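# Lay the towel flat beside the basket, then release

## Task

Get the towel lying flat on the table as a single unfolded layer. It must keep at least a finger's width from every table edge, at least two fingers' width from the basket's rim, and more than a hand's width from the column of each arm. The basket must stay upright with all of its base on the table, shifted no more than three fingers' width from its original spot and turned to roughly its original heading. Finish with both grippers released and the arms moved away; anything that stays in place only because the robot holds it does not count.

## Robot and tools

Robot: two arms, left_arm and right_arm, each with six revolute joints and a parallel two-finger gripper. One shared scene frame is used for all positions: origin on the table top midway between the arms, +x out over the table, +z up, left_arm on the +y side. The names left and right are labels, not image sides. Arm roots: left_arm at (-0.024, +0.309, 0) m, right_arm at (-0.021, -0.232, 0) m, both turned slightly about z.

Joint order, used in every row and every per-joint list in results: waist (joint1), elbow (joint3), shoulder (joint2), wrist pitch (joint4), wrist roll (joint6), wrist yaw (joint5). Follow this order only. Stated ranges in rad: waist -2.618 to 3.054, shoulder and elbow 0.000 to 3.142, wrist pitch -1.571 to 1.571, wrist yaw -1.571 to 1.571, wrist roll -2.094 to 2.094; true ends may differ by up to 0.036 rad.

A row is one flat list of 14 numbers, each in [-1, 1], covering both arms even if one is idle: left_arm's six joint values then its opening, then right_arm's six and its opening. Joint values are scaled offsets, not poses: 1.0 equals 1.202 rad for waist, 1.238 for elbow, 1.258 for shoulder, 2.073 for wrist pitch, 2.022 for wrist roll and for wrist yaw. The opening is absolute: +1 fully open, -1 closed. Optionally 12 more numbers in [0, 1] may follow (26 total): a per-joint stiffness multiplier, left's six then right's six in joint order; it persists until changed.

execute_actions(actions): a list of up to 15 actions run in sequence; each action is a list of up to 15 rows, one row per 1/30 s control step; if fewer than 15 rows are given, the last row is held for the remaining steps. Offsets in every row of an action are measured from the joint angles at that action's start (for the first action of a call, the angles in the latest result), not from the previous row. An action asking any joint to go more than 0.036 rad beyond its range is rejected for both arms; if the first action is malformed or fails that check, the whole call does nothing. An empty list just returns the current state and images.

move(target, speed, blocking): target is one row as above; its offsets are counted from the Joint positions in the most recent result that printed them. All joints travel together, finishing at the same fraction, so the hand traces a curve; duration is clamped to 0.5 to 10 s. speed (rad/s, 0.01 to 2, default 0.5) caps the joint with the largest travel. Paths ignore obstacles and the other arm. Openings are applied at the start. blocking=false returns after 0.5 s while motion continues; then use wait or stop before sending anything else. The result adds a move: line with the outcome (done, off_target, moving, held, fault), limits=held or limits=none, and each arm's joint farthest from target. Faster moves and targets set deeper past a contact hit or press harder.

wait(seconds): 0 to 10; arms keep their last command; returns early if a running move ends. stop(): brakes a running move, needing some room. zoom_image(camera, region): region [x0, y0, x1, y1] in pixels of that camera's last image, at most 504 by 504. read_manual(section): only licence texts, no motion. finished_scene(scene): pass the current scene number; irreversible; the goal must already hold and stay true.

Results: per arm, end_effector_position (m) and end_effector_quat_wxyz in the scene frame; this point sits between the finger pads about 1 cm behind the tips, fingers point along gripper +z and close along its y axis. Reported hand positions can be off, more so when reaching far. Joint positions and Joint velocities list rad and rad/s per joint, then pad gap in m (0.094 fully open). Joint targets shows what the joints are being driven toward. grip_measured gives opening on the command scale, each gripper biased by up to about 1 mm. "joint sent to its limit" means a joint was clamped at its end; "joint command not followed" means a clearance check altered targets. FAULT and MOTOR HOT lines report stops and heating.

Motion limits: per step each joint target stays within a lead of the measured angle (0.202 rad waist, 0.258 shoulder, 0.238 elbow, 0.573 wrist pitch, 0.522 wrist roll and yaw), and targets placing the hand over 70 mm from where it is are scaled back, so big changes need several actions. Zero offsets can let an arm droop; to hold it, send offsets back to the desired angles first, then zeros, correcting any shortfall.

Gripping: to hold, command an opening about 0.03 below grip_measured (less for a gentler hold). Pad force tops out near 50 to 62 N, weaker on very thin material such as cloth under 2 mm. Held items may be tugged briefly.

Cameras (all 504x504): cam_head_left, cam_head_right, cam_high, cam_left_wrist, cam_right_wrist, returned in that order.

Avoid: knocking anything off the table, tipping or shoving the basket, dropping or slamming, hard pushes, arms striking each other, and long loaded holds that overheat motors (stop at 90 °C, arm falls at 100 °C). The simulation keeps running while you compose replies.

Each tool is called as name(argument=value, ...), one argument or row to a line, values as JSON.

## Session

execute_actions(
  actions=[],
)

Scene clock: 0.00 s.
left_arm: end_effector_position=(+0.4563, +0.2011, +0.3979) grip_measured=+1.000 end_effector_quat_wxyz=(+0.476, +0.495, +0.624, +0.374) | right_arm: end_effector_position=(+0.1114, -0.0078, +0.1263) grip_measured=+1.000 end_effector_quat_wxyz=(-0.366, +0.532, -0.604, -0.466)
Joint names: [waist, elbow, shoulder, wrist pitch, wrist roll, wrist yaw]
Joint positions: left_arm=[-0.276  1.668  1.574 -0.381  1.244 -0.321  0.094] | right_arm=[ 0.529  0.305  0.997 -0.119 -0.582 -1.147  0.094]
Joint velocities: left_arm=[ 0.002  0.012  0.007 -0.037  0.095  0.037  0.   ] | right_arm=[ 0.017  0.007 -0.017  0.051 -0.081 -0.007  0.   ]
Motor temperatures (°C, as the motors report them): left_arm=[25 24 23 26 22 24] | right_arm=[21 24 23 24 25 23]
Joint targets: left_arm=[-0.275 1.682 1.559 -0.372 1.239 -0.321] | right_arm=[0.529 0.317 0.990 -0.115 -0.585 -1.160]
Joint stiffness scale: left_arm=[1. 1. 1. 1. 1. 1.] | right_arm=[1. 1. 1. 1. 1. 1.]

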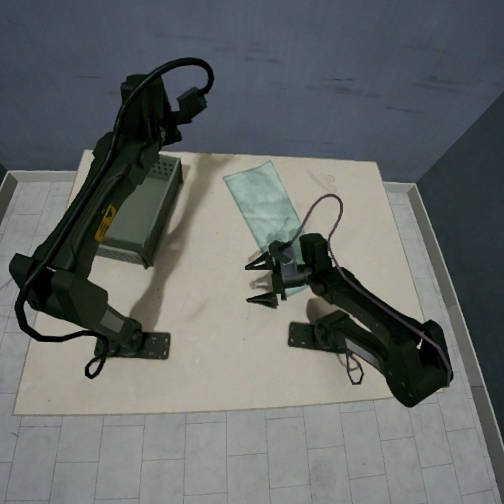

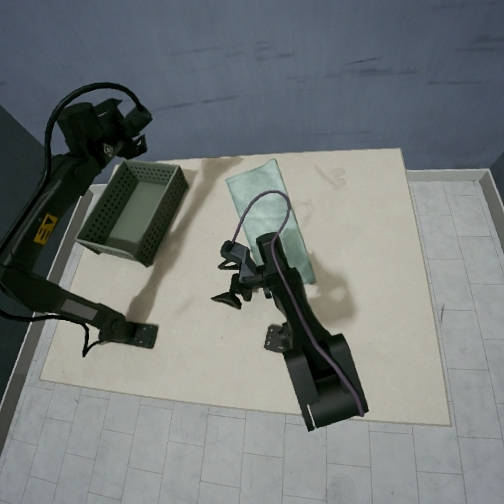

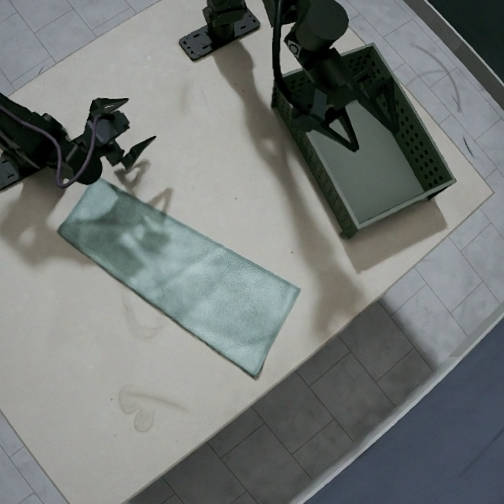

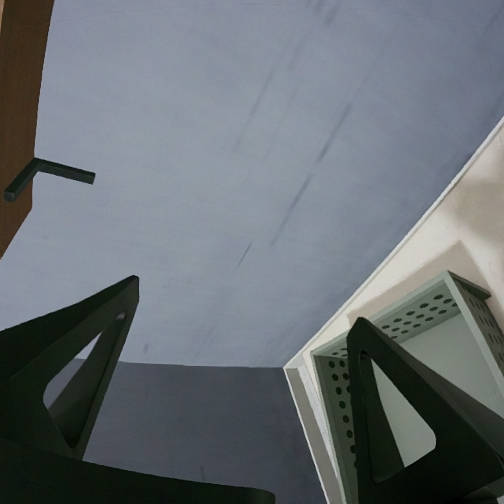

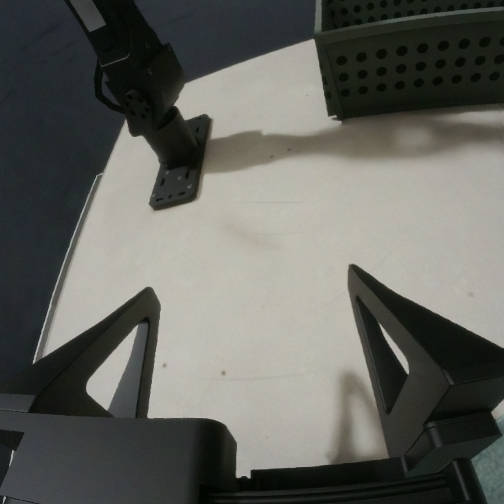

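zoom_image(
  camera="cam_high",
  region=[40, 160, 320, 400],
)

zoom_image(
  camera="cam_head_left",
  region=[200, 140, 340, 310],
)

Region (40, 160, 320, 400) of cam_high's 504x504 image, scaled by 1.800, with more detail than that image has; it fills the top 432 rows of this view, and the rest is white.

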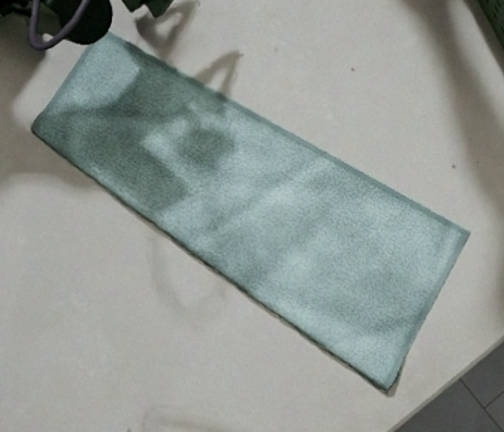

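Region (200, 140, 340, 310) of cam_head_left's 504x504 image, scaled by 2.965, with more detail than that image has; it fills the left 415 columns of this view, and the rest is white.

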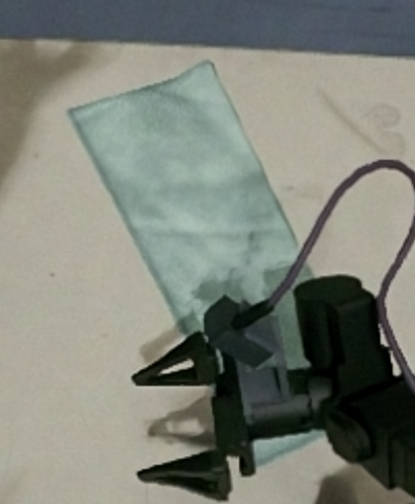

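move(
  target=[0,0,0,0,0,0,1, -1.0, 0.48, -0.077, -0.232, 0.288, 0.567, 1],
  speed=1.0,
)

Scene clock: 96.60 s.
left_arm: end_effector_position=(+0.4563, +0.2011, +0.3979) grip_measured=+1.000 end_effector_quat_wxyz=(+0.476, +0.495, +0.624, +0.374) | right_arm: end_effector_position=(+0.1863, -0.4574, +0.2272) grip_measured=+1.000 end_effector_quat_wxyz=(+0.409, +0.358, +0.820, -0.179)
Joint names: [waist, elbow, shoulder, wrist pitch, wrist roll, wrist yaw]
Joint positions: left_arm=[-0.276  1.668  1.574 -0.381  1.244 -0.321  0.094] | right_arm=[-0.664  0.871  0.921 -0.594 -0.008 -0.009  0.094]
Joint velocities: left_arm=[-0.002 -0.002  0.007  0.007  0.007  0.022  0.   ] | right_arm=[ 0.002 -0.002 -0.007 -0.022 -0.022 -0.007  0.   ]
Motor temperatures (°C, as the motors report them): left_arm=[25 26 24 35 22 24] | right_arm=[21 26 23 29 25 23]
Joint targets: left_arm=[-0.276 1.668 1.574 -0.381 1.244 -0.321] | right_arm=[-0.673 0.899 0.899 -0.600 0.000 -0.001]
Joint stiffness scale: left_arm=[1. 1. 1. 1. 1. 1.] | right_arm=[1. 1. 1. 1. 1. 1.]
move: off_target (right_arm); limits=none; left_arm: farthest joint: the waist, 0.000 radians from its target (0.000 radians at the start); right_arm: farthest joint: the elbow, 0.028 radians from its target (0.594 radians at the start)
camera_calibration (this result's frames):
cam_right_wrist: T_world_to_cam=[[-0.789003, -0.598805, -0.137499, -0.0976011], [-0.556628, 0.791431, -0.25259, 0.541276], [0.260074, -0.122759, -0.957754, 0.242563], [0, 0, 0, 1]] pos_world=[0.161198, -0.45705, 0.355617]

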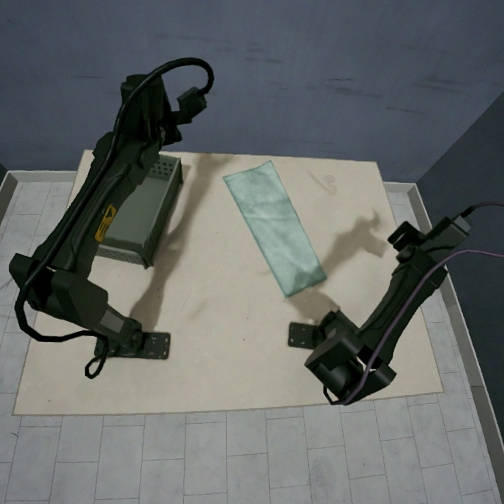

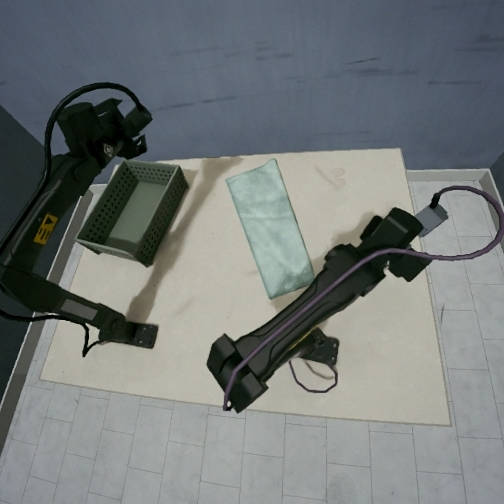

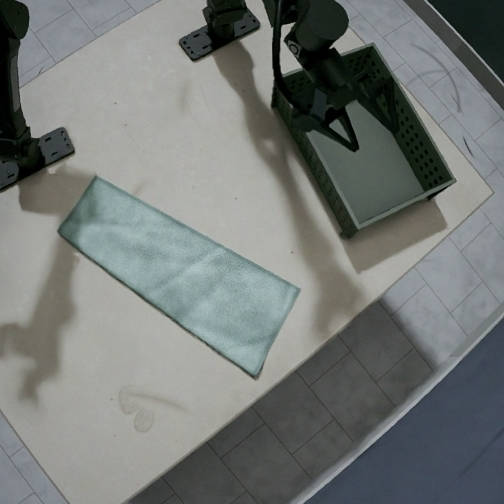

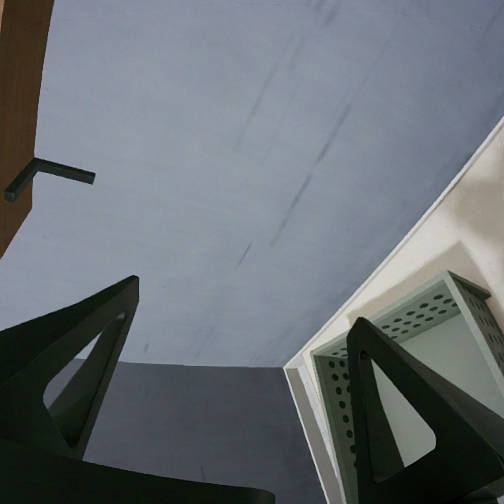

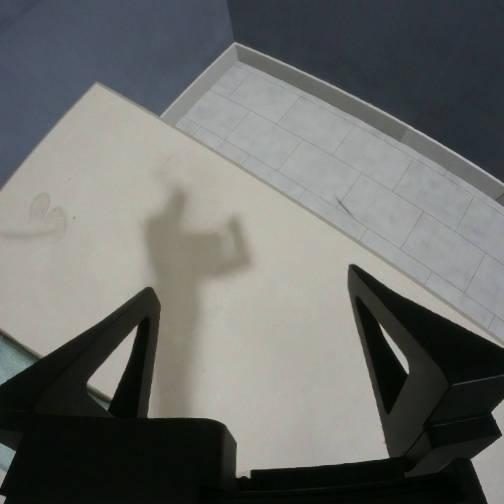

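zoom_image(
  camera="cam_high",
  region=[45, 165, 205, 325],
)

zoom_image(
  camera="cam_high",
  region=[160, 230, 320, 390],
)

zoom_image(
  camera="cam_head_right",
  region=[215, 150, 335, 310],
)

Region (45, 165, 205, 325) of cam_high's 504x504 image, scaled by 3.150, with more detail than that image has.

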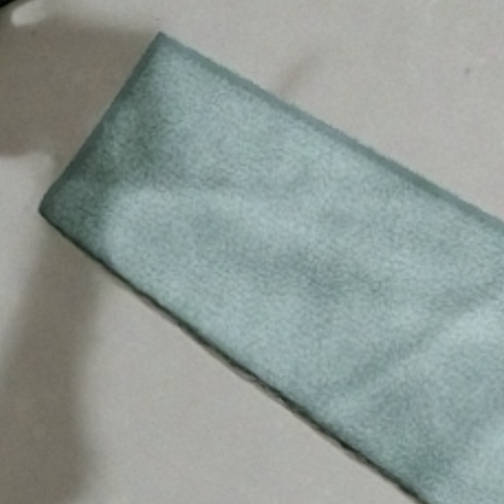

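Region (160, 230, 320, 390) of cam_high's 504x504 image, scaled by 3.150, with more detail than that image has.

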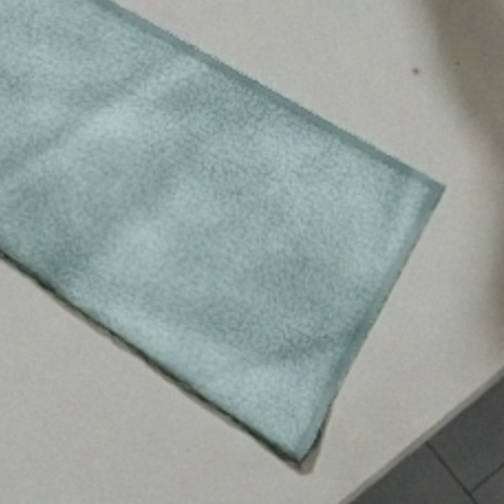

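Region (215, 150, 335, 310) of cam_head_right's 504x504 image, scaled by 3.150, with more detail than that image has; it fills the left 378 columns of this view, and the rest is white.

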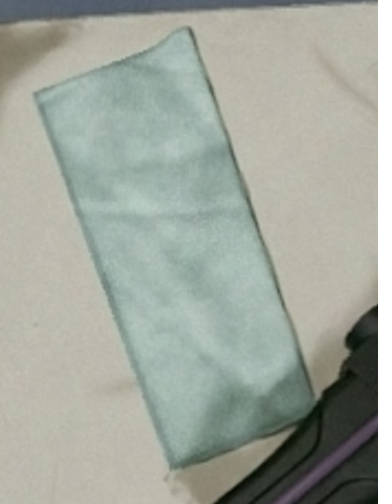

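move(
  target=[-0.058,0.553,0.776,-0.082,-0.615,0.159,0.28, 1.0, 0.002, 0.243, -0.277, -0.345, 0.004, 0.28],
  speed=0.8,
)

Scene clock: 219.07 s.
left_arm: end_effector_position=(+0.5916, +0.0522, +0.0744) grip_measured=+0.283 end_effector_quat_wxyz=(+0.365, +0.187, +0.909, -0.068) | right_arm: end_effector_position=(+0.1618, -0.1626, +0.0913) grip_measured=+0.282 end_effector_quat_wxyz=(+0.032, -0.502, +0.864, -0.005)
Joint names: [waist, elbow, shoulder, wrist pitch, wrist roll, wrist yaw]
Joint positions: left_arm=[-0.337  2.318  2.579 -0.549  0.01  -0.007  0.06 ] | right_arm=[ 0.528  0.871  1.22  -1.158 -0.697 -0.     0.06 ]
Joint velocities: left_arm=[-0.002 -0.012  0.002 -0.022 -0.022 -0.007 -0.001] | right_arm=[-0.002  0.002  0.017  0.007 -0.051 -0.022  0.   ]
Motor temperatures (°C, as the motors report them): left_arm=[25 26 25 38 22 24] | right_arm=[21 27 24 33 25 23]
Joint targets: left_arm=[-0.345 2.353 2.550 -0.551 0.001 0.000] | right_arm=[0.538 0.873 1.227 -1.169 -0.705 -0.001]
Joint stiffness scale: left_arm=[1. 1. 1. 1. 1. 1.] | right_arm=[1. 1. 1. 1. 1. 1.]
move: off_target (left_arm); limits=none; left_arm: farthest joint: the elbow, 0.034 radians from its target (0.684 radians at the start); right_arm: farthest joint: the waist, 0.010 radians from its target (1.202 radians at the start)
camera_calibration (this result's frames):
cam_left_wrist: T_world_to_cam=[[-0.200499, -0.974217, 0.103449, 0.160097], [-0.971771, 0.184364, -0.147209, 0.597945], [0.124341, -0.130044, -0.983681, 0.120349], [0, 0, 0, 1]] pos_world=[0.598201, 0.0613807, 0.189846]
cam_right_wrist: T_world_to_cam=[[0.772038, -0.635025, 0.0264597, -0.232522], [-0.533389, -0.624711, 0.570292, -0.0491701], [-0.34562, -0.454401, -0.821016, 0.186503], [0, 0, 0, 1]] pos_world=[0.217748, -0.093627, 0.187316]

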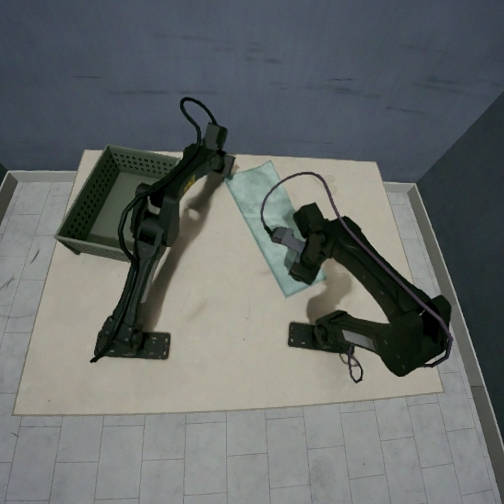

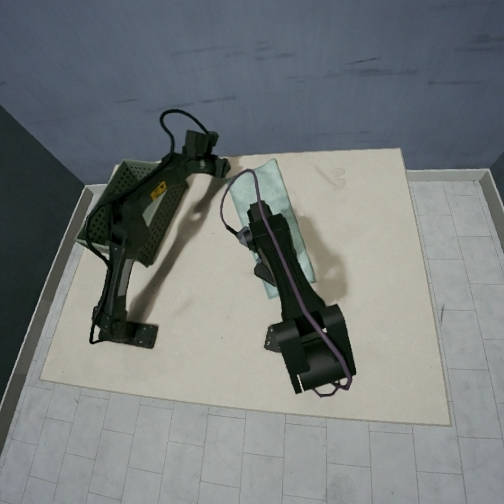

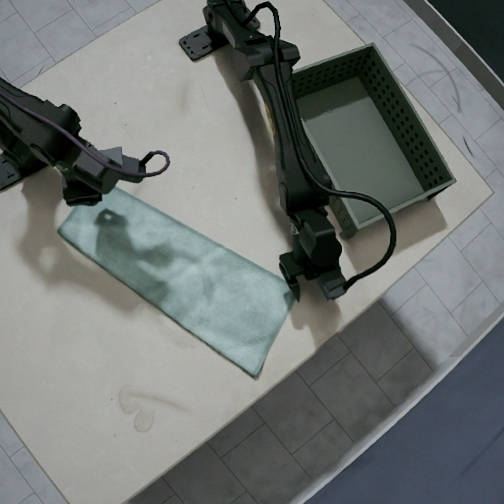

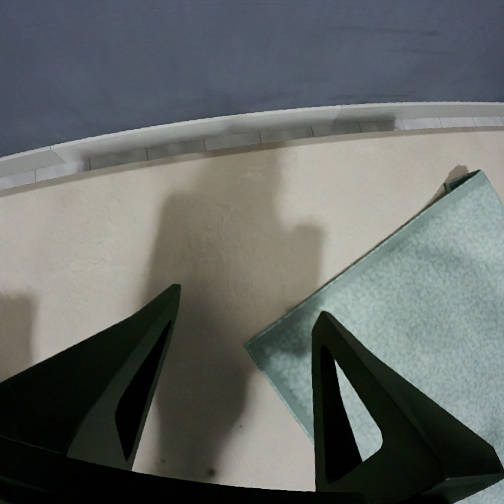

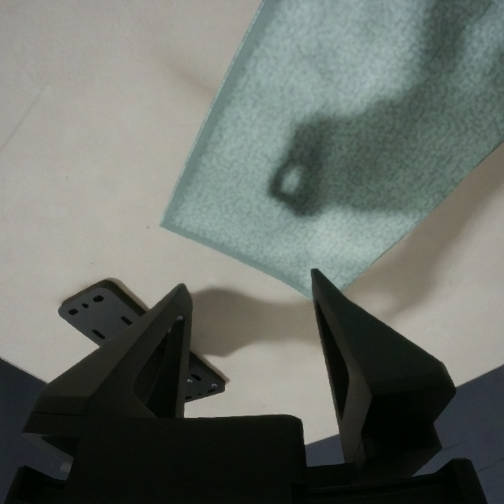

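move(
  target=[-0.041,0.028,-0.003,-0.055,-0.005,0.003,0.28, 0.184, -0.1575, 0.02, 0.077, 0.039, 0, 0.28],
  speed=0.4,
)

Scene clock: 258.10 s.
left_arm: end_effector_position=(+0.5615, +0.0330, +0.0527) grip_measured=+0.283 end_effector_quat_wxyz=(+0.313, +0.212, +0.923, -0.066) | right_arm: end_effector_position=(+0.1235, -0.1391, +0.0411) grip_measured=+0.282 end_effector_quat_wxyz=(-0.003, -0.561, +0.828, -0.001)
Joint names: [waist, elbow, shoulder, wrist pitch, wrist roll, wrist yaw]
Joint positions: left_arm=[-0.382  2.318  2.587 -0.651  0.01  -0.006  0.06 ] | right_arm=[ 0.737  0.681  1.238 -1.019 -0.627  0.002  0.06 ]
Joint velocities: left_arm=[ 0.007  0.022  0.002 -0.022  0.007  0.007 -0.001] | right_arm=[-0.017  0.022 -0.007 -0.037 -0.007  0.066 -0.   ]
Motor temperatures (°C, as the motors report them): left_arm=[25 27 30 37 22 24] | right_arm=[21 26 24 30 25 23]
Joint targets: left_arm=[-0.386 2.353 2.575 -0.663 0.000 -0.001] | right_arm=[0.749 0.676 1.245 -0.999 -0.617 -0.000]
Joint stiffness scale: left_arm=[1. 1. 1. 1. 1. 1.] | right_arm=[1. 1. 1. 1. 1. 1.]
move: off_target (left_arm, right_arm); limits=none; left_arm: farthest joint: the elbow, 0.034 radians from its target (0.034 radians at the start); right_arm: farthest joint: the wrist pitch, 0.021 radians from its target (0.160 radians at the start)
camera_calibration (this result's frames):
cam_left_wrist: T_world_to_cam=[[-0.234985, -0.968458, 0.0828946, 0.157914], [-0.971804, 0.232372, -0.0400147, 0.561881], [0.0194902, -0.0899602, -0.995755, 0.158438], [0, 0, 0, 1]] pos_world=[0.580057, 0.0366206, 0.167159]
cam_right_wrist: T_world_to_cam=[[0.853467, -0.521111, -0.00606557, -0.179657], [-0.405803, -0.671831, 0.619651, -0.0506527], [-0.326982, -0.52639, -0.784854, 0.128992], [0, 0, 0, 1]] pos_world=[0.174954, -0.0597513, 0.131537]

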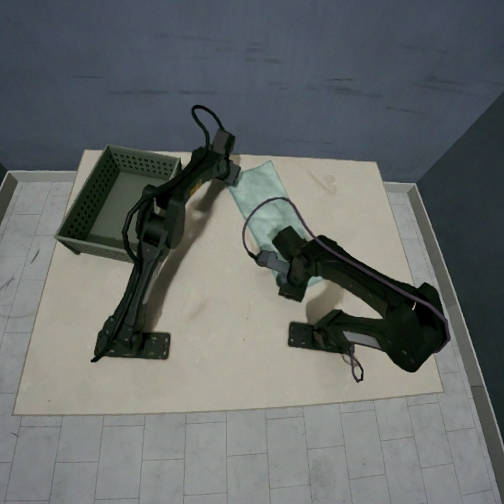

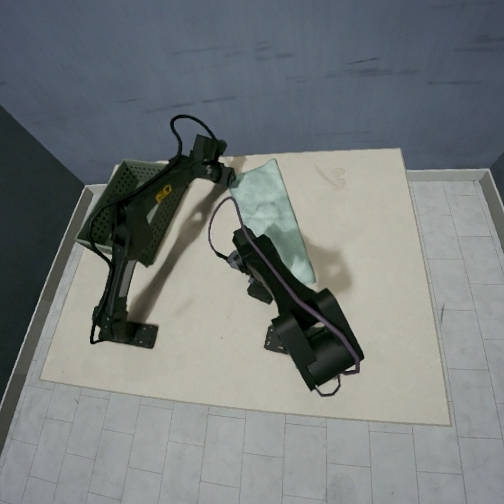

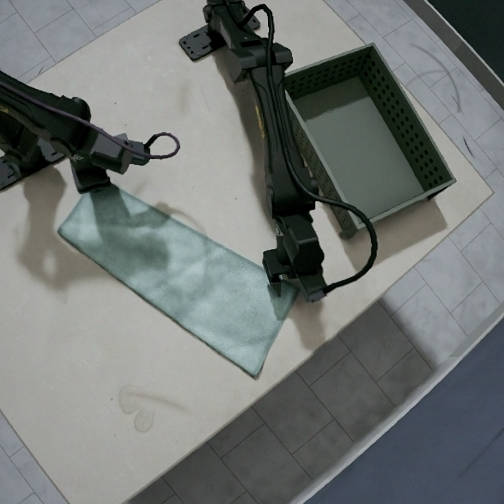

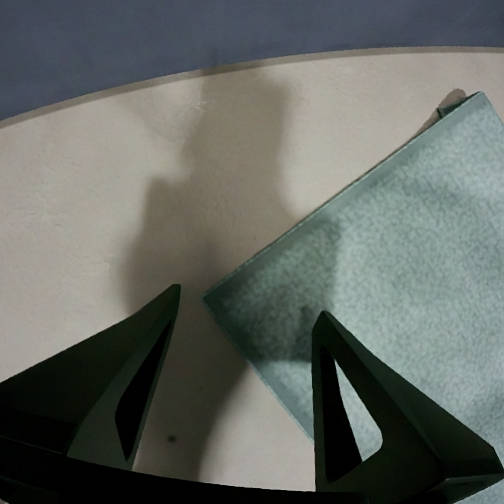

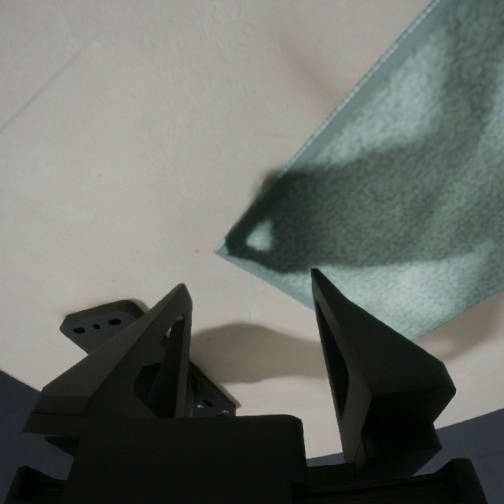

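move(
  target=[0,0.028,0.042,-0.005,0,0,0.28, 0, -0.0796, 0.0435, 0.0803, 0, 0, 0.28],
  speed=0.15,
)

Scene clock: 280.03 s.
left_arm: end_effector_position=(+0.5602, +0.0336, +0.0295) grip_measured=+0.283 end_effector_quat_wxyz=(+0.297, +0.213, +0.929, -0.063) | right_arm: end_effector_position=(+0.1246, -0.1385, +0.0132) grip_measured=+0.282 end_effector_quat_wxyz=(+0.003, -0.561, +0.828, -0.001)
Joint names: [waist, elbow, shoulder, wrist pitch, wrist roll, wrist yaw]
Joint positions: left_arm=[-0.382  2.327  2.63  -0.651  0.01  -0.006  0.06 ] | right_arm=[ 0.737  0.591  1.283 -0.874 -0.627  0.002  0.06 ]
Joint velocities: left_arm=[-0.017  0.007  0.002 -0.081 -0.037 -0.051 -0.001] | right_arm=[ 0.027 -0.002 -0.037  0.022 -0.007 -0.051 -0.   ]
Motor temperatures (°C, as the motors report them): left_arm=[25 27 30 36 22 24] | right_arm=[21 26 24 29 25 23]
Joint targets: left_arm=[-0.382 2.353 2.640 -0.661 0.010 -0.006] | right_arm=[0.737 0.582 1.292 -0.853 -0.627 0.002]
Joint stiffness scale: left_arm=[1. 1. 1. 1. 1. 1.] | right_arm=[1. 1. 1. 1. 1. 1.]
move: off_target (left_arm, right_arm); limits=none; left_arm: farthest joint: the elbow, 0.026 radians from its target (0.034 radians at the start); right_arm: farthest joint: the wrist pitch, 0.021 radians from its target (0.166 radians at the start)
camera_calibration (this result's frames):
cam_left_wrist: T_world_to_cam=[[-0.232551, -0.969617, 0.0759193, 0.159021], [-0.972521, 0.232714, -0.00681619, 0.558934], [-0.0110584, -0.0754182, -0.997091, 0.152017], [0, 0, 0, 1]] pos_world=[0.582237, 0.0355829, 0.143312]
cam_right_wrist: T_world_to_cam=[[0.853501, -0.52109, -0.00134998, -0.180424], [-0.411358, -0.675355, 0.612111, -0.0321935], [-0.319876, -0.521882, -0.790771, 0.107565], [0, 0, 0, 1]] pos_world=[0.175157, -0.0596231, 0.104522]

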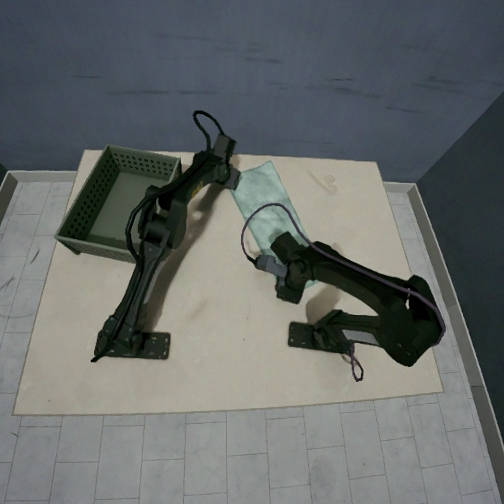

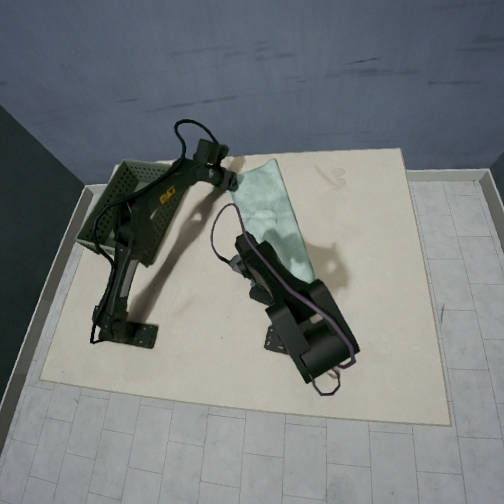

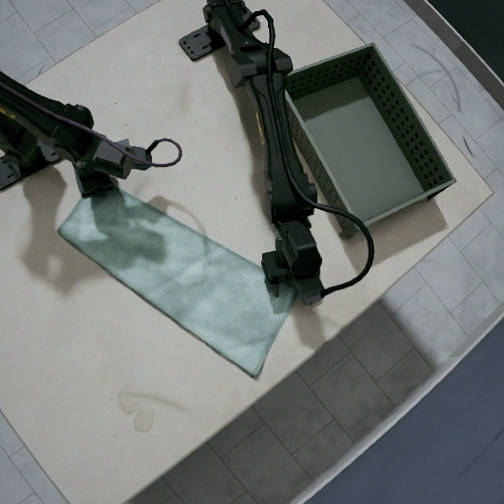

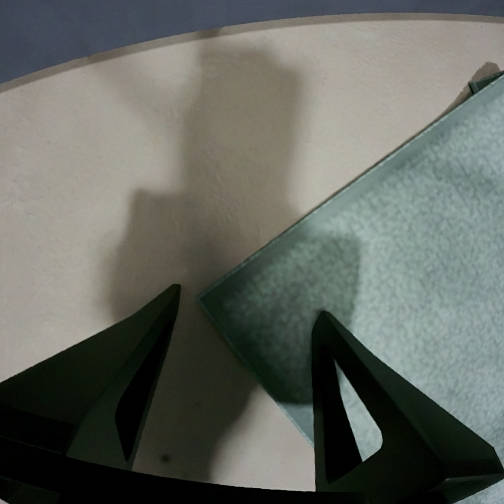

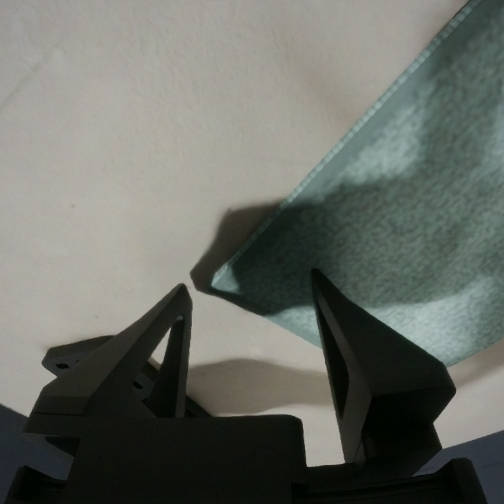

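execute_actions(
  actions=[
    [[0,0.021,0.016,-0.005,0,0,0.28, 0,-0.02,0.014,0.012,0,0,0.28]],
    [[0,0.02,0.012,-0.005,0,0,0.2, 0,-0.012,0.008,0.01,0,0,0.2],[0,0.02,0.012,-0.005,0,0,0.2, 0,-0.012,0.008,0.01,0,0,0.2],[0,0.02,0.012,-0.005,0,0,0.1, 0,-0.012,0.008,0.01,0,0,0.1],[0,0.02,0.012,-0.005,0,0,0.1, 0,-0.012,0.008,0.01,0,0,0.1],[0,0.02,0.012,-0.005,0,0,0.0, 0,-0.012,0.008,0.01,0,0,0.0],[0,0.02,0.012,-0.005,0,0,0.0, 0,-0.012,0.008,0.01,0,0,0.0],[0,0.02,0.012,-0.005,0,0,-0.1, 0,-0.012,0.008,0.01,0,0,-0.1],[0,0.02,0.012,-0.005,0,0,-0.1, 0,-0.012,0.008,0.01,0,0,-0.1],[0,0.02,0.012,-0.005,0,0,-0.2, 0,-0.012,0.008,0.01,0,0,-0.2],[0,0.02,0.012,-0.005,0,0,-0.2, 0,-0.012,0.008,0.01,0,0,-0.2],[0,0.02,0.012,-0.005,0,0,-0.3, 0,-0.012,0.008,0.01,0,0,-0.3],[0,0.02,0.012,-0.005,0,0,-0.3, 0,-0.012,0.008,0.01,0,0,-0.3],[0,0.02,0.012,-0.005,0,0,-0.4, 0,-0.012,0.008,0.01,0,0,-0.4]],
  ],
)

Scene clock: 299.93 s.
left_arm: end_effector_position=(+0.5596, +0.0317, +0.0286) grip_measured=-0.394 end_effector_quat_wxyz=(+0.296, +0.215, +0.928, -0.068) | right_arm: end_effector_position=(+0.1222, -0.1402, +0.0096) grip_measured=-0.395 end_effector_quat_wxyz=(+0.000, -0.561, +0.828, -0.002)
Joint names: [waist, elbow, shoulder, wrist pitch, wrist roll, wrist yaw]
Joint positions: left_arm=[-0.382  2.327  2.632 -0.648  0.01   0.005  0.028] | right_arm=[ 0.737  0.575  1.283 -0.862 -0.627  0.003  0.028]
Joint velocities: left_arm=[-0.002 -0.007  0.002  0.022 -0.007 -0.022 -0.003] | right_arm=[ 0.007  0.002  0.007 -0.066 -0.007  0.007 -0.005]
Motor temperatures (°C, as the motors report them): left_arm=[25 27 30 36 22 24] | right_arm=[21 26 24 29 25 23]
Joint targets: left_arm=[-0.382 2.352 2.647 -0.660 0.010 -0.006] | right_arm=[0.737 0.560 1.293 -0.847 -0.627 0.003]
Joint stiffness scale: left_arm=[1. 1. 1. 1. 1. 1.] | right_arm=[1. 1. 1. 1. 1. 1.]
camera_calibration (this result's frames):
cam_left_wrist: T_world_to_cam=[[-0.238674, -0.967364, 0.0851011, 0.160129], [-0.97098, 0.239101, -0.00527994, 0.557683], [-0.0152402, -0.0838916, -0.996358, 0.153587], [0, 0, 0, 1]] pos_world=[0.582058, 0.0344449, 0.142345]
cam_right_wrist: T_world_to_cam=[[0.853493, -0.521099, -0.00234414, -0.179309], [-0.409364, -0.673255, 0.615751, -0.0321099], [-0.322445, -0.524579, -0.787937, 0.102942], [0, 0, 0, 1]] pos_world=[0.173087, -0.0610546, 0.100463]

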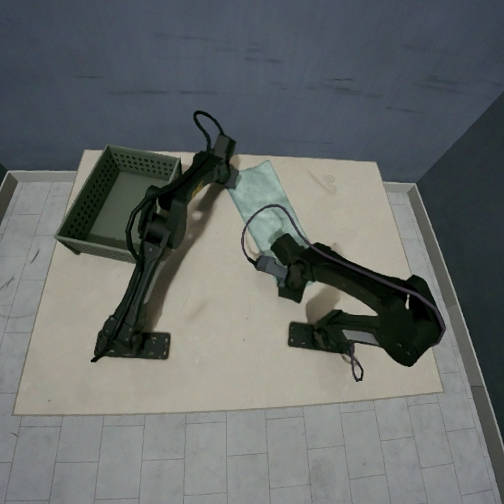

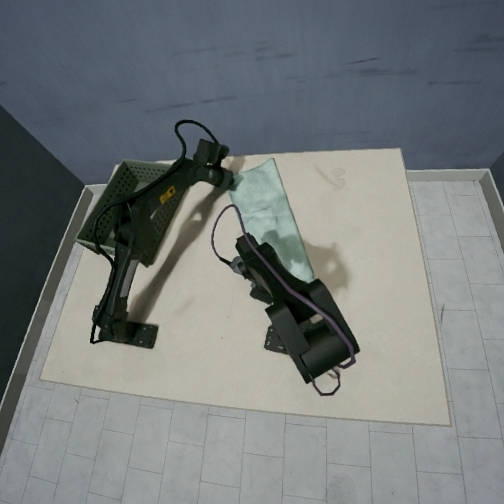

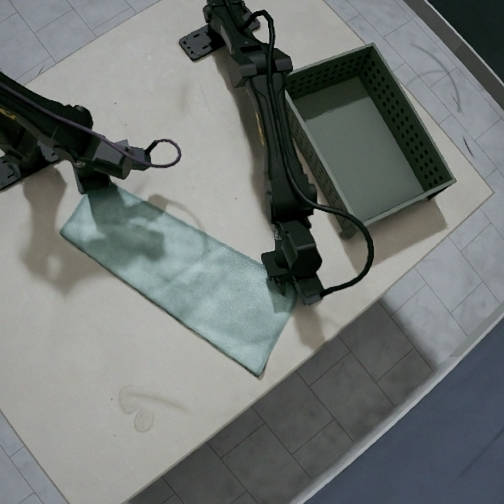

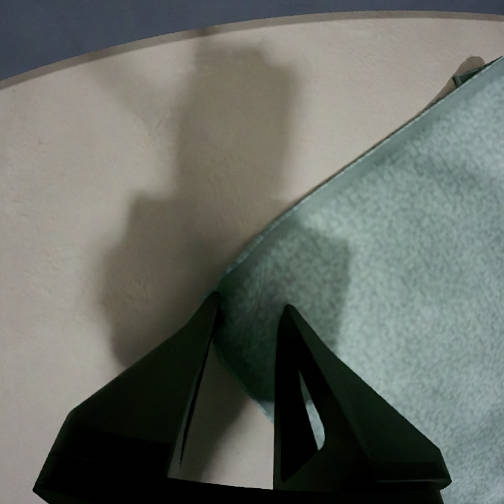

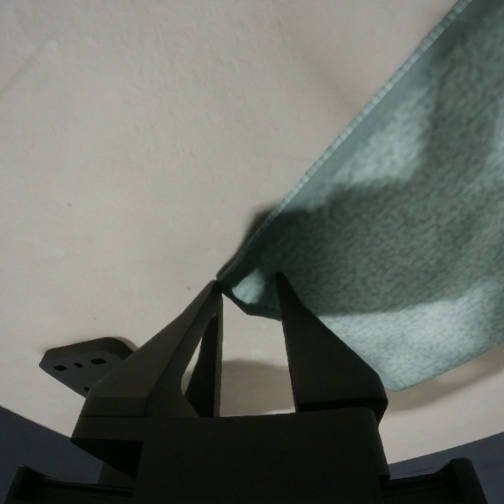

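execute_actions(
  actions=[
    [[0,0.02,0.012,-0.005,0,0,-0.5, 0,-0.014,0.008,0.008,0,0,-0.5],[0,0.02,0.012,-0.005,0,0,-0.5, 0,-0.014,0.008,0.008,0,0,-0.5],[0,0.02,0.012,-0.005,0,0,-0.6, 0,-0.014,0.008,0.008,0,0,-0.6],[0,0.02,0.012,-0.005,0,0,-0.6, 0,-0.014,0.008,0.008,0,0,-0.6],[0,0.02,0.012,-0.005,0,0,-0.7, 0,-0.014,0.008,0.008,0,0,-0.7],[0,0.02,0.012,-0.005,0,0,-0.7, 0,-0.014,0.008,0.008,0,0,-0.7],[0,0.02,0.012,-0.005,0,0,-0.8, 0,-0.014,0.008,0.008,0,0,-0.8],[0,0.02,0.012,-0.005,0,0,-0.8, 0,-0.014,0.008,0.008,0,0,-0.8],[0,0.02,0.012,-0.005,0,0,-0.9, 0,-0.014,0.008,0.008,0,0,-0.9],[0,0.02,0.012,-0.005,0,0,-0.9, 0,-0.014,0.008,0.008,0,0,-0.9],[0,0.02,0.012,-0.005,0,0,-1, 0,-0.014,0.008,0.008,0,0,-1]],
  ],
)

Scene clock: 309.83 s.
left_arm: end_effector_position=(+0.5590, +0.0303, +0.0287) grip_measured=-0.947 end_effector_quat_wxyz=(+0.296, +0.216, +0.928, -0.072) | right_arm: end_effector_position=(+0.1255, -0.1392, +0.0096) grip_measured=-0.954 end_effector_quat_wxyz=(+0.007, -0.561, +0.828, -0.004)
Joint names: [waist, elbow, shoulder, wrist pitch, wrist roll, wrist yaw]
Joint positions: left_arm=[-0.382  2.327  2.632 -0.648  0.01   0.014  0.002] | right_arm=[ 0.737  0.575  1.283 -0.848 -0.627  0.008  0.002]
Joint velocities: left_arm=[-0.007  0.007 -0.007  0.066  0.022  0.007  0.001] | right_arm=[-0.012 -0.007 -0.007 -0.037  0.007 -0.022  0.   ]
Motor temperatures (°C, as the motors report them): left_arm=[25 27 29 36 22 24] | right_arm=[21 26 24 29 25 23]
Joint targets: left_arm=[-0.382 2.352 2.647 -0.659 0.010 0.005] | right_arm=[0.737 0.558 1.293 -0.846 -0.627 0.003]
Joint stiffness scale: left_arm=[1. 1. 1. 1. 1. 1.] | right_arm=[1. 1. 1. 1. 1. 1.]
camera_calibration (this result's frames):
cam_left_wrist: T_world_to_cam=[[-0.243143, -0.965631, 0.0918544, 0.160902], [-0.969819, 0.243789, -0.00429193, 0.55663], [-0.0182487, -0.0901256, -0.995763, 0.155382], [0, 0, 0, 1]] pos_world=[0.581788, 0.0336757, 0.142333]
cam_right_wrist: T_world_to_cam=[[0.853432, -0.52114, 0.0081681, -0.181708], [-0.418108, -0.675179, 0.607716, -0.0291171], [-0.31119, -0.52206, -0.794112, 0.103611], [0, 0, 0, 1]] pos_world=[0.175144, -0.0602634, 0.101458]

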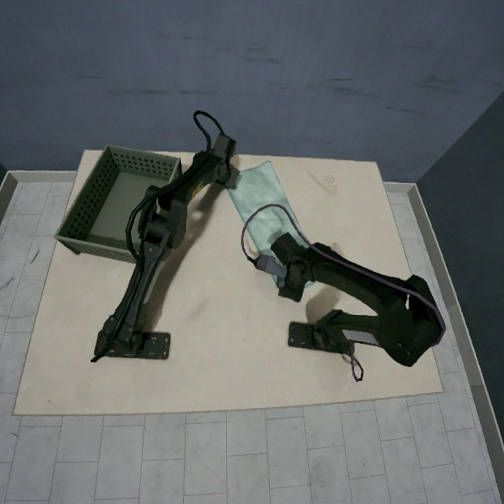

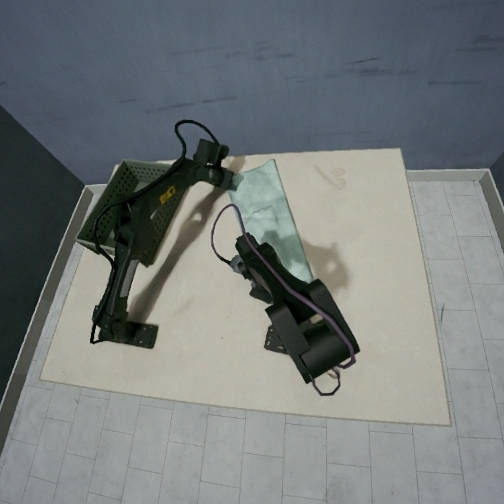

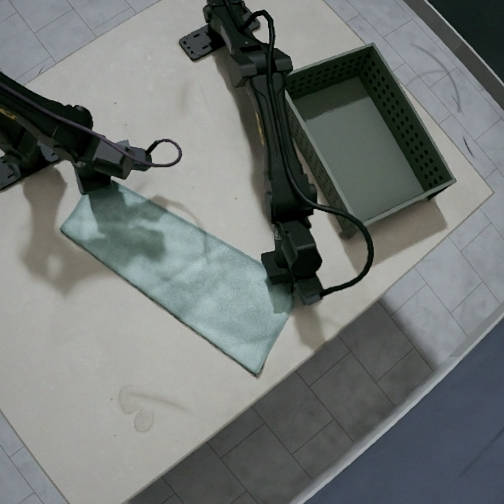

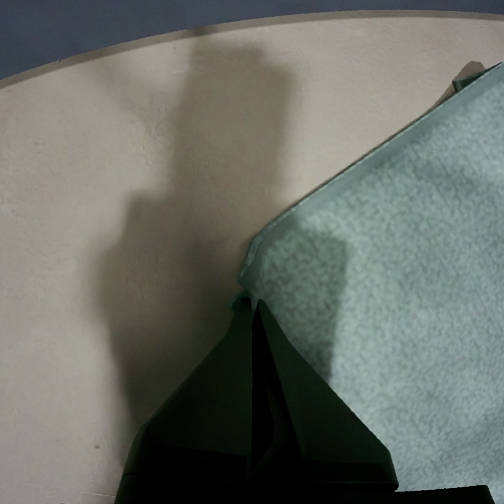

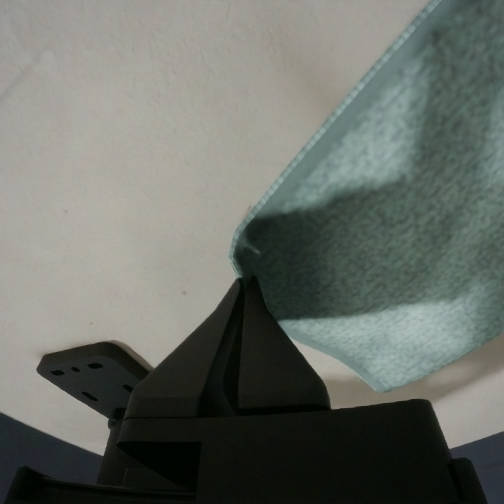

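move(
  target=[-0.013,-0.028,-0.278,-0.064,-0.3,-0.007,-1, -0.53, 0.645, 0.24, -0.04, -0.34, -0.004, -1],
  speed=0.4,
)

Scene clock: 432.57 s.
left_arm: end_effector_position=(+0.5334, +0.0381, +0.1956) grip_measured=-0.947 end_effector_quat_wxyz=(+0.330, -0.062, +0.921, -0.195) | right_arm: end_effector_position=(+0.3523, -0.2564, +0.1563) grip_measured=-0.954 end_effector_quat_wxyz=(+0.157, -0.569, +0.796, -0.134)
Joint names: [waist, elbow, shoulder, wrist pitch, wrist roll, wrist yaw]
Joint positions: left_arm=[-0.388  2.301  2.311 -0.773 -0.59   0.012  0.002] | right_arm=[ 0.107  1.343  1.579 -0.92  -1.308  0.009  0.002]
Joint velocities: left_arm=[-0.002 -0.007  0.012 -0.022  0.007 -0.022  0.002] | right_arm=[-0.007 -0.007  0.012  0.022 -0.007  0.037 -0.001]
Motor temperatures (°C, as the motors report them): left_arm=[25 28 31 35 22 24] | right_arm=[21 26 24 27 25 23]
Joint targets: left_arm=[-0.397 2.292 2.282 -0.781 -0.597 -0.001] | right_arm=[0.100 1.373 1.585 -0.931 -1.314 0.000]
Joint stiffness scale: left_arm=[1. 1. 1. 1. 1. 1.] | right_arm=[1. 1. 1. 1. 1. 1.]
move: off_target (left_arm, right_arm); limits=none; left_arm: farthest joint: the shoulder, 0.029 radians from its target (0.350 radians at the start); right_arm: farthest joint: the elbow, 0.031 radians from its target (0.799 radians at the start)
camera_calibration (this result's frames):
cam_left_wrist: T_world_to_cam=[[0.189746, -0.854635, 0.483317, -0.164792], [-0.977851, -0.208787, 0.0147038, 0.548443], [0.088344, -0.475401, -0.875322, 0.256131], [0, 0, 0, 1]] pos_world=[0.544936, 0.0954362, 0.29578]
cam_right_wrist: T_world_to_cam=[[0.803091, -0.471589, 0.36421, -0.462703], [-0.594515, -0.675173, 0.436685, -0.0137676], [0.0399696, -0.567226, -0.822592, 0.0986351], [0, 0, 0, 1]] pos_world=[0.359465, -0.171553, 0.25567]

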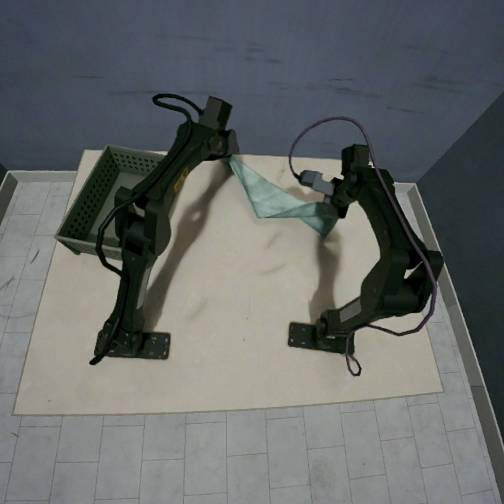

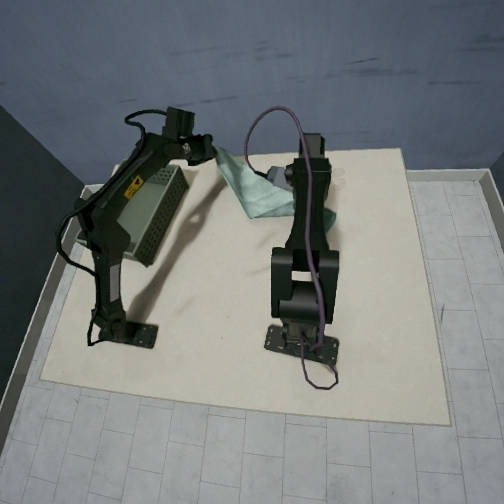

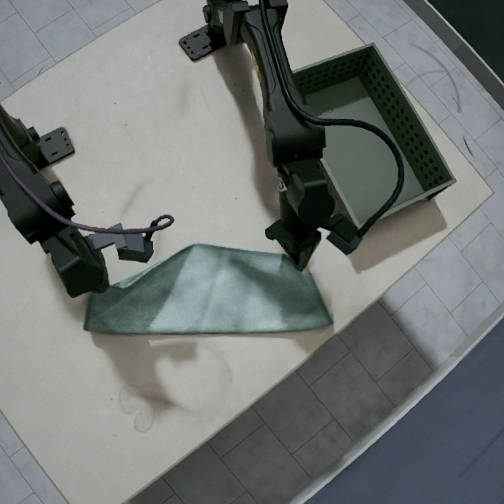

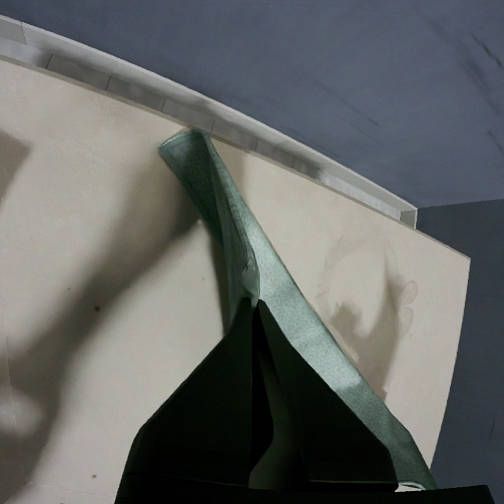

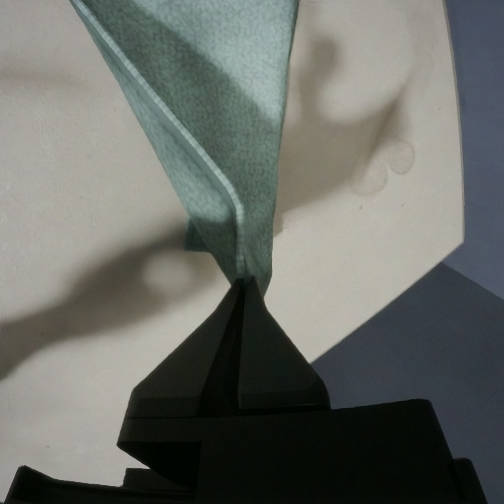

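move(
  target=[-0.028,-0.09,-0.279,-0.07,-0.302,-0.006,-1, -0.2, 0.644, 0.247, -0.048, -0.342, -0.004, -1],
  speed=0.4,
)

Scene clock: 441.80 s.
left_arm: end_effector_position=(+0.4595, +0.0592, +0.3111) grip_measured=-0.947 end_effector_quat_wxyz=(+0.280, -0.316, +0.849, -0.318) | right_arm: end_effector_position=(+0.4595, -0.3775, +0.3060) grip_measured=-0.955 end_effector_quat_wxyz=(-0.154, +0.694, -0.610, +0.349)
Joint names: [waist, elbow, shoulder, wrist pitch, wrist roll, wrist yaw]
Joint positions: left_arm=[-0.413  2.199  1.986 -0.909 -1.195  0.012  0.002] | right_arm=[-0.122  2.109  1.885 -1.012 -1.996  0.008  0.002]
Joint velocities: left_arm=[-0.007 -0.012 -0.012 -0.081 -0.037 -0.066 -0.001] | right_arm=[ 0.022 -0.012 -0.002 -0.022 -0.051 -0.051  0.   ]
Motor temperatures (°C, as the motors report them): left_arm=[25 27 32 36 22 24] | right_arm=[21 26 24 28 25 23]
Joint targets: left_arm=[-0.422 2.189 1.960 -0.919 -1.200 -0.000] | right_arm=[-0.133 2.140 1.889 -1.019 -2.000 0.001]
Joint stiffness scale: left_arm=[1. 1. 1. 1. 1. 1.] | right_arm=[1. 1. 1. 1. 1. 1.]
move: off_target (left_arm, right_arm); limits=none; left_arm: farthest joint: the shoulder, 0.026 radians from its target (0.351 radians at the start); right_arm: farthest joint: the elbow, 0.032 radians from its target (0.797 radians at the start)
camera_calibration (this result's frames):
cam_left_wrist: T_world_to_cam=[[0.527276, -0.442297, 0.725502, -0.443454], [-0.817984, -0.495308, 0.292529, 0.335901], [0.229962, -0.747692, -0.622956, 0.24634], [0, 0, 0, 1]] pos_world=[0.451936, 0.154422, 0.376925]
cam_right_wrist: T_world_to_cam=[[0.735444, 0.0420244, 0.676281, -0.530984], [-0.500044, -0.639864, 0.58355, -0.172202], [0.457252, -0.767338, -0.44957, -0.232616], [0, 0, 0, 1]] pos_world=[0.410765, -0.266367, 0.355005]

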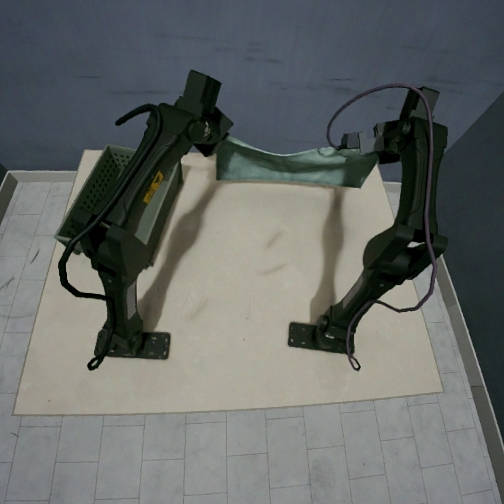

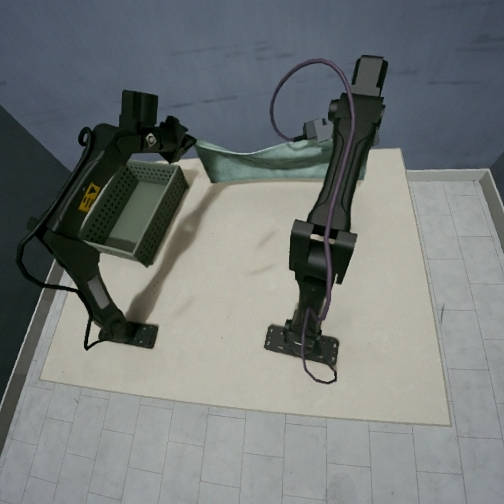

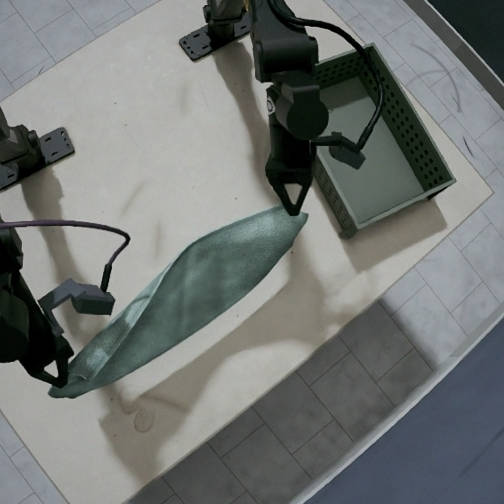

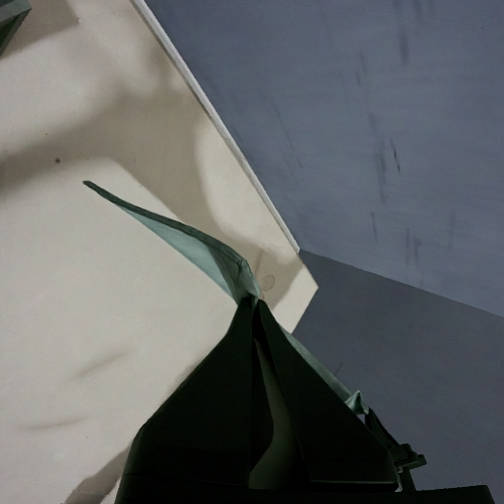

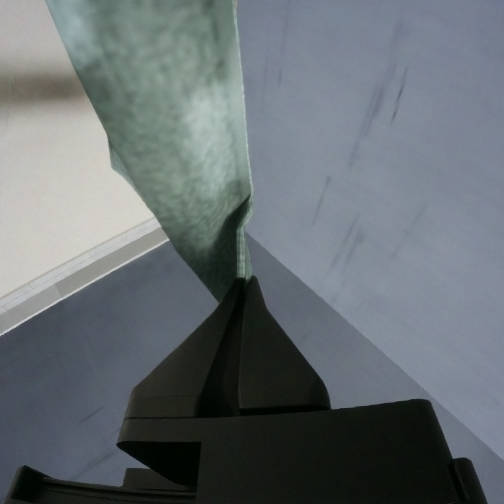

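zoom_image(
  camera="cam_head_left",
  region=[190, 100, 400, 220],
)

Region (190, 100, 400, 220) of cam_head_left's 504x504 image, scaled by 2.400, with more detail than that image has; it fills the top 288 rows of this view, and the rest is white.

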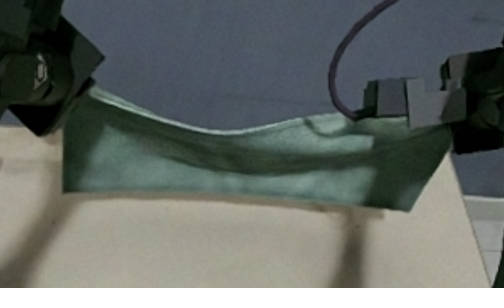

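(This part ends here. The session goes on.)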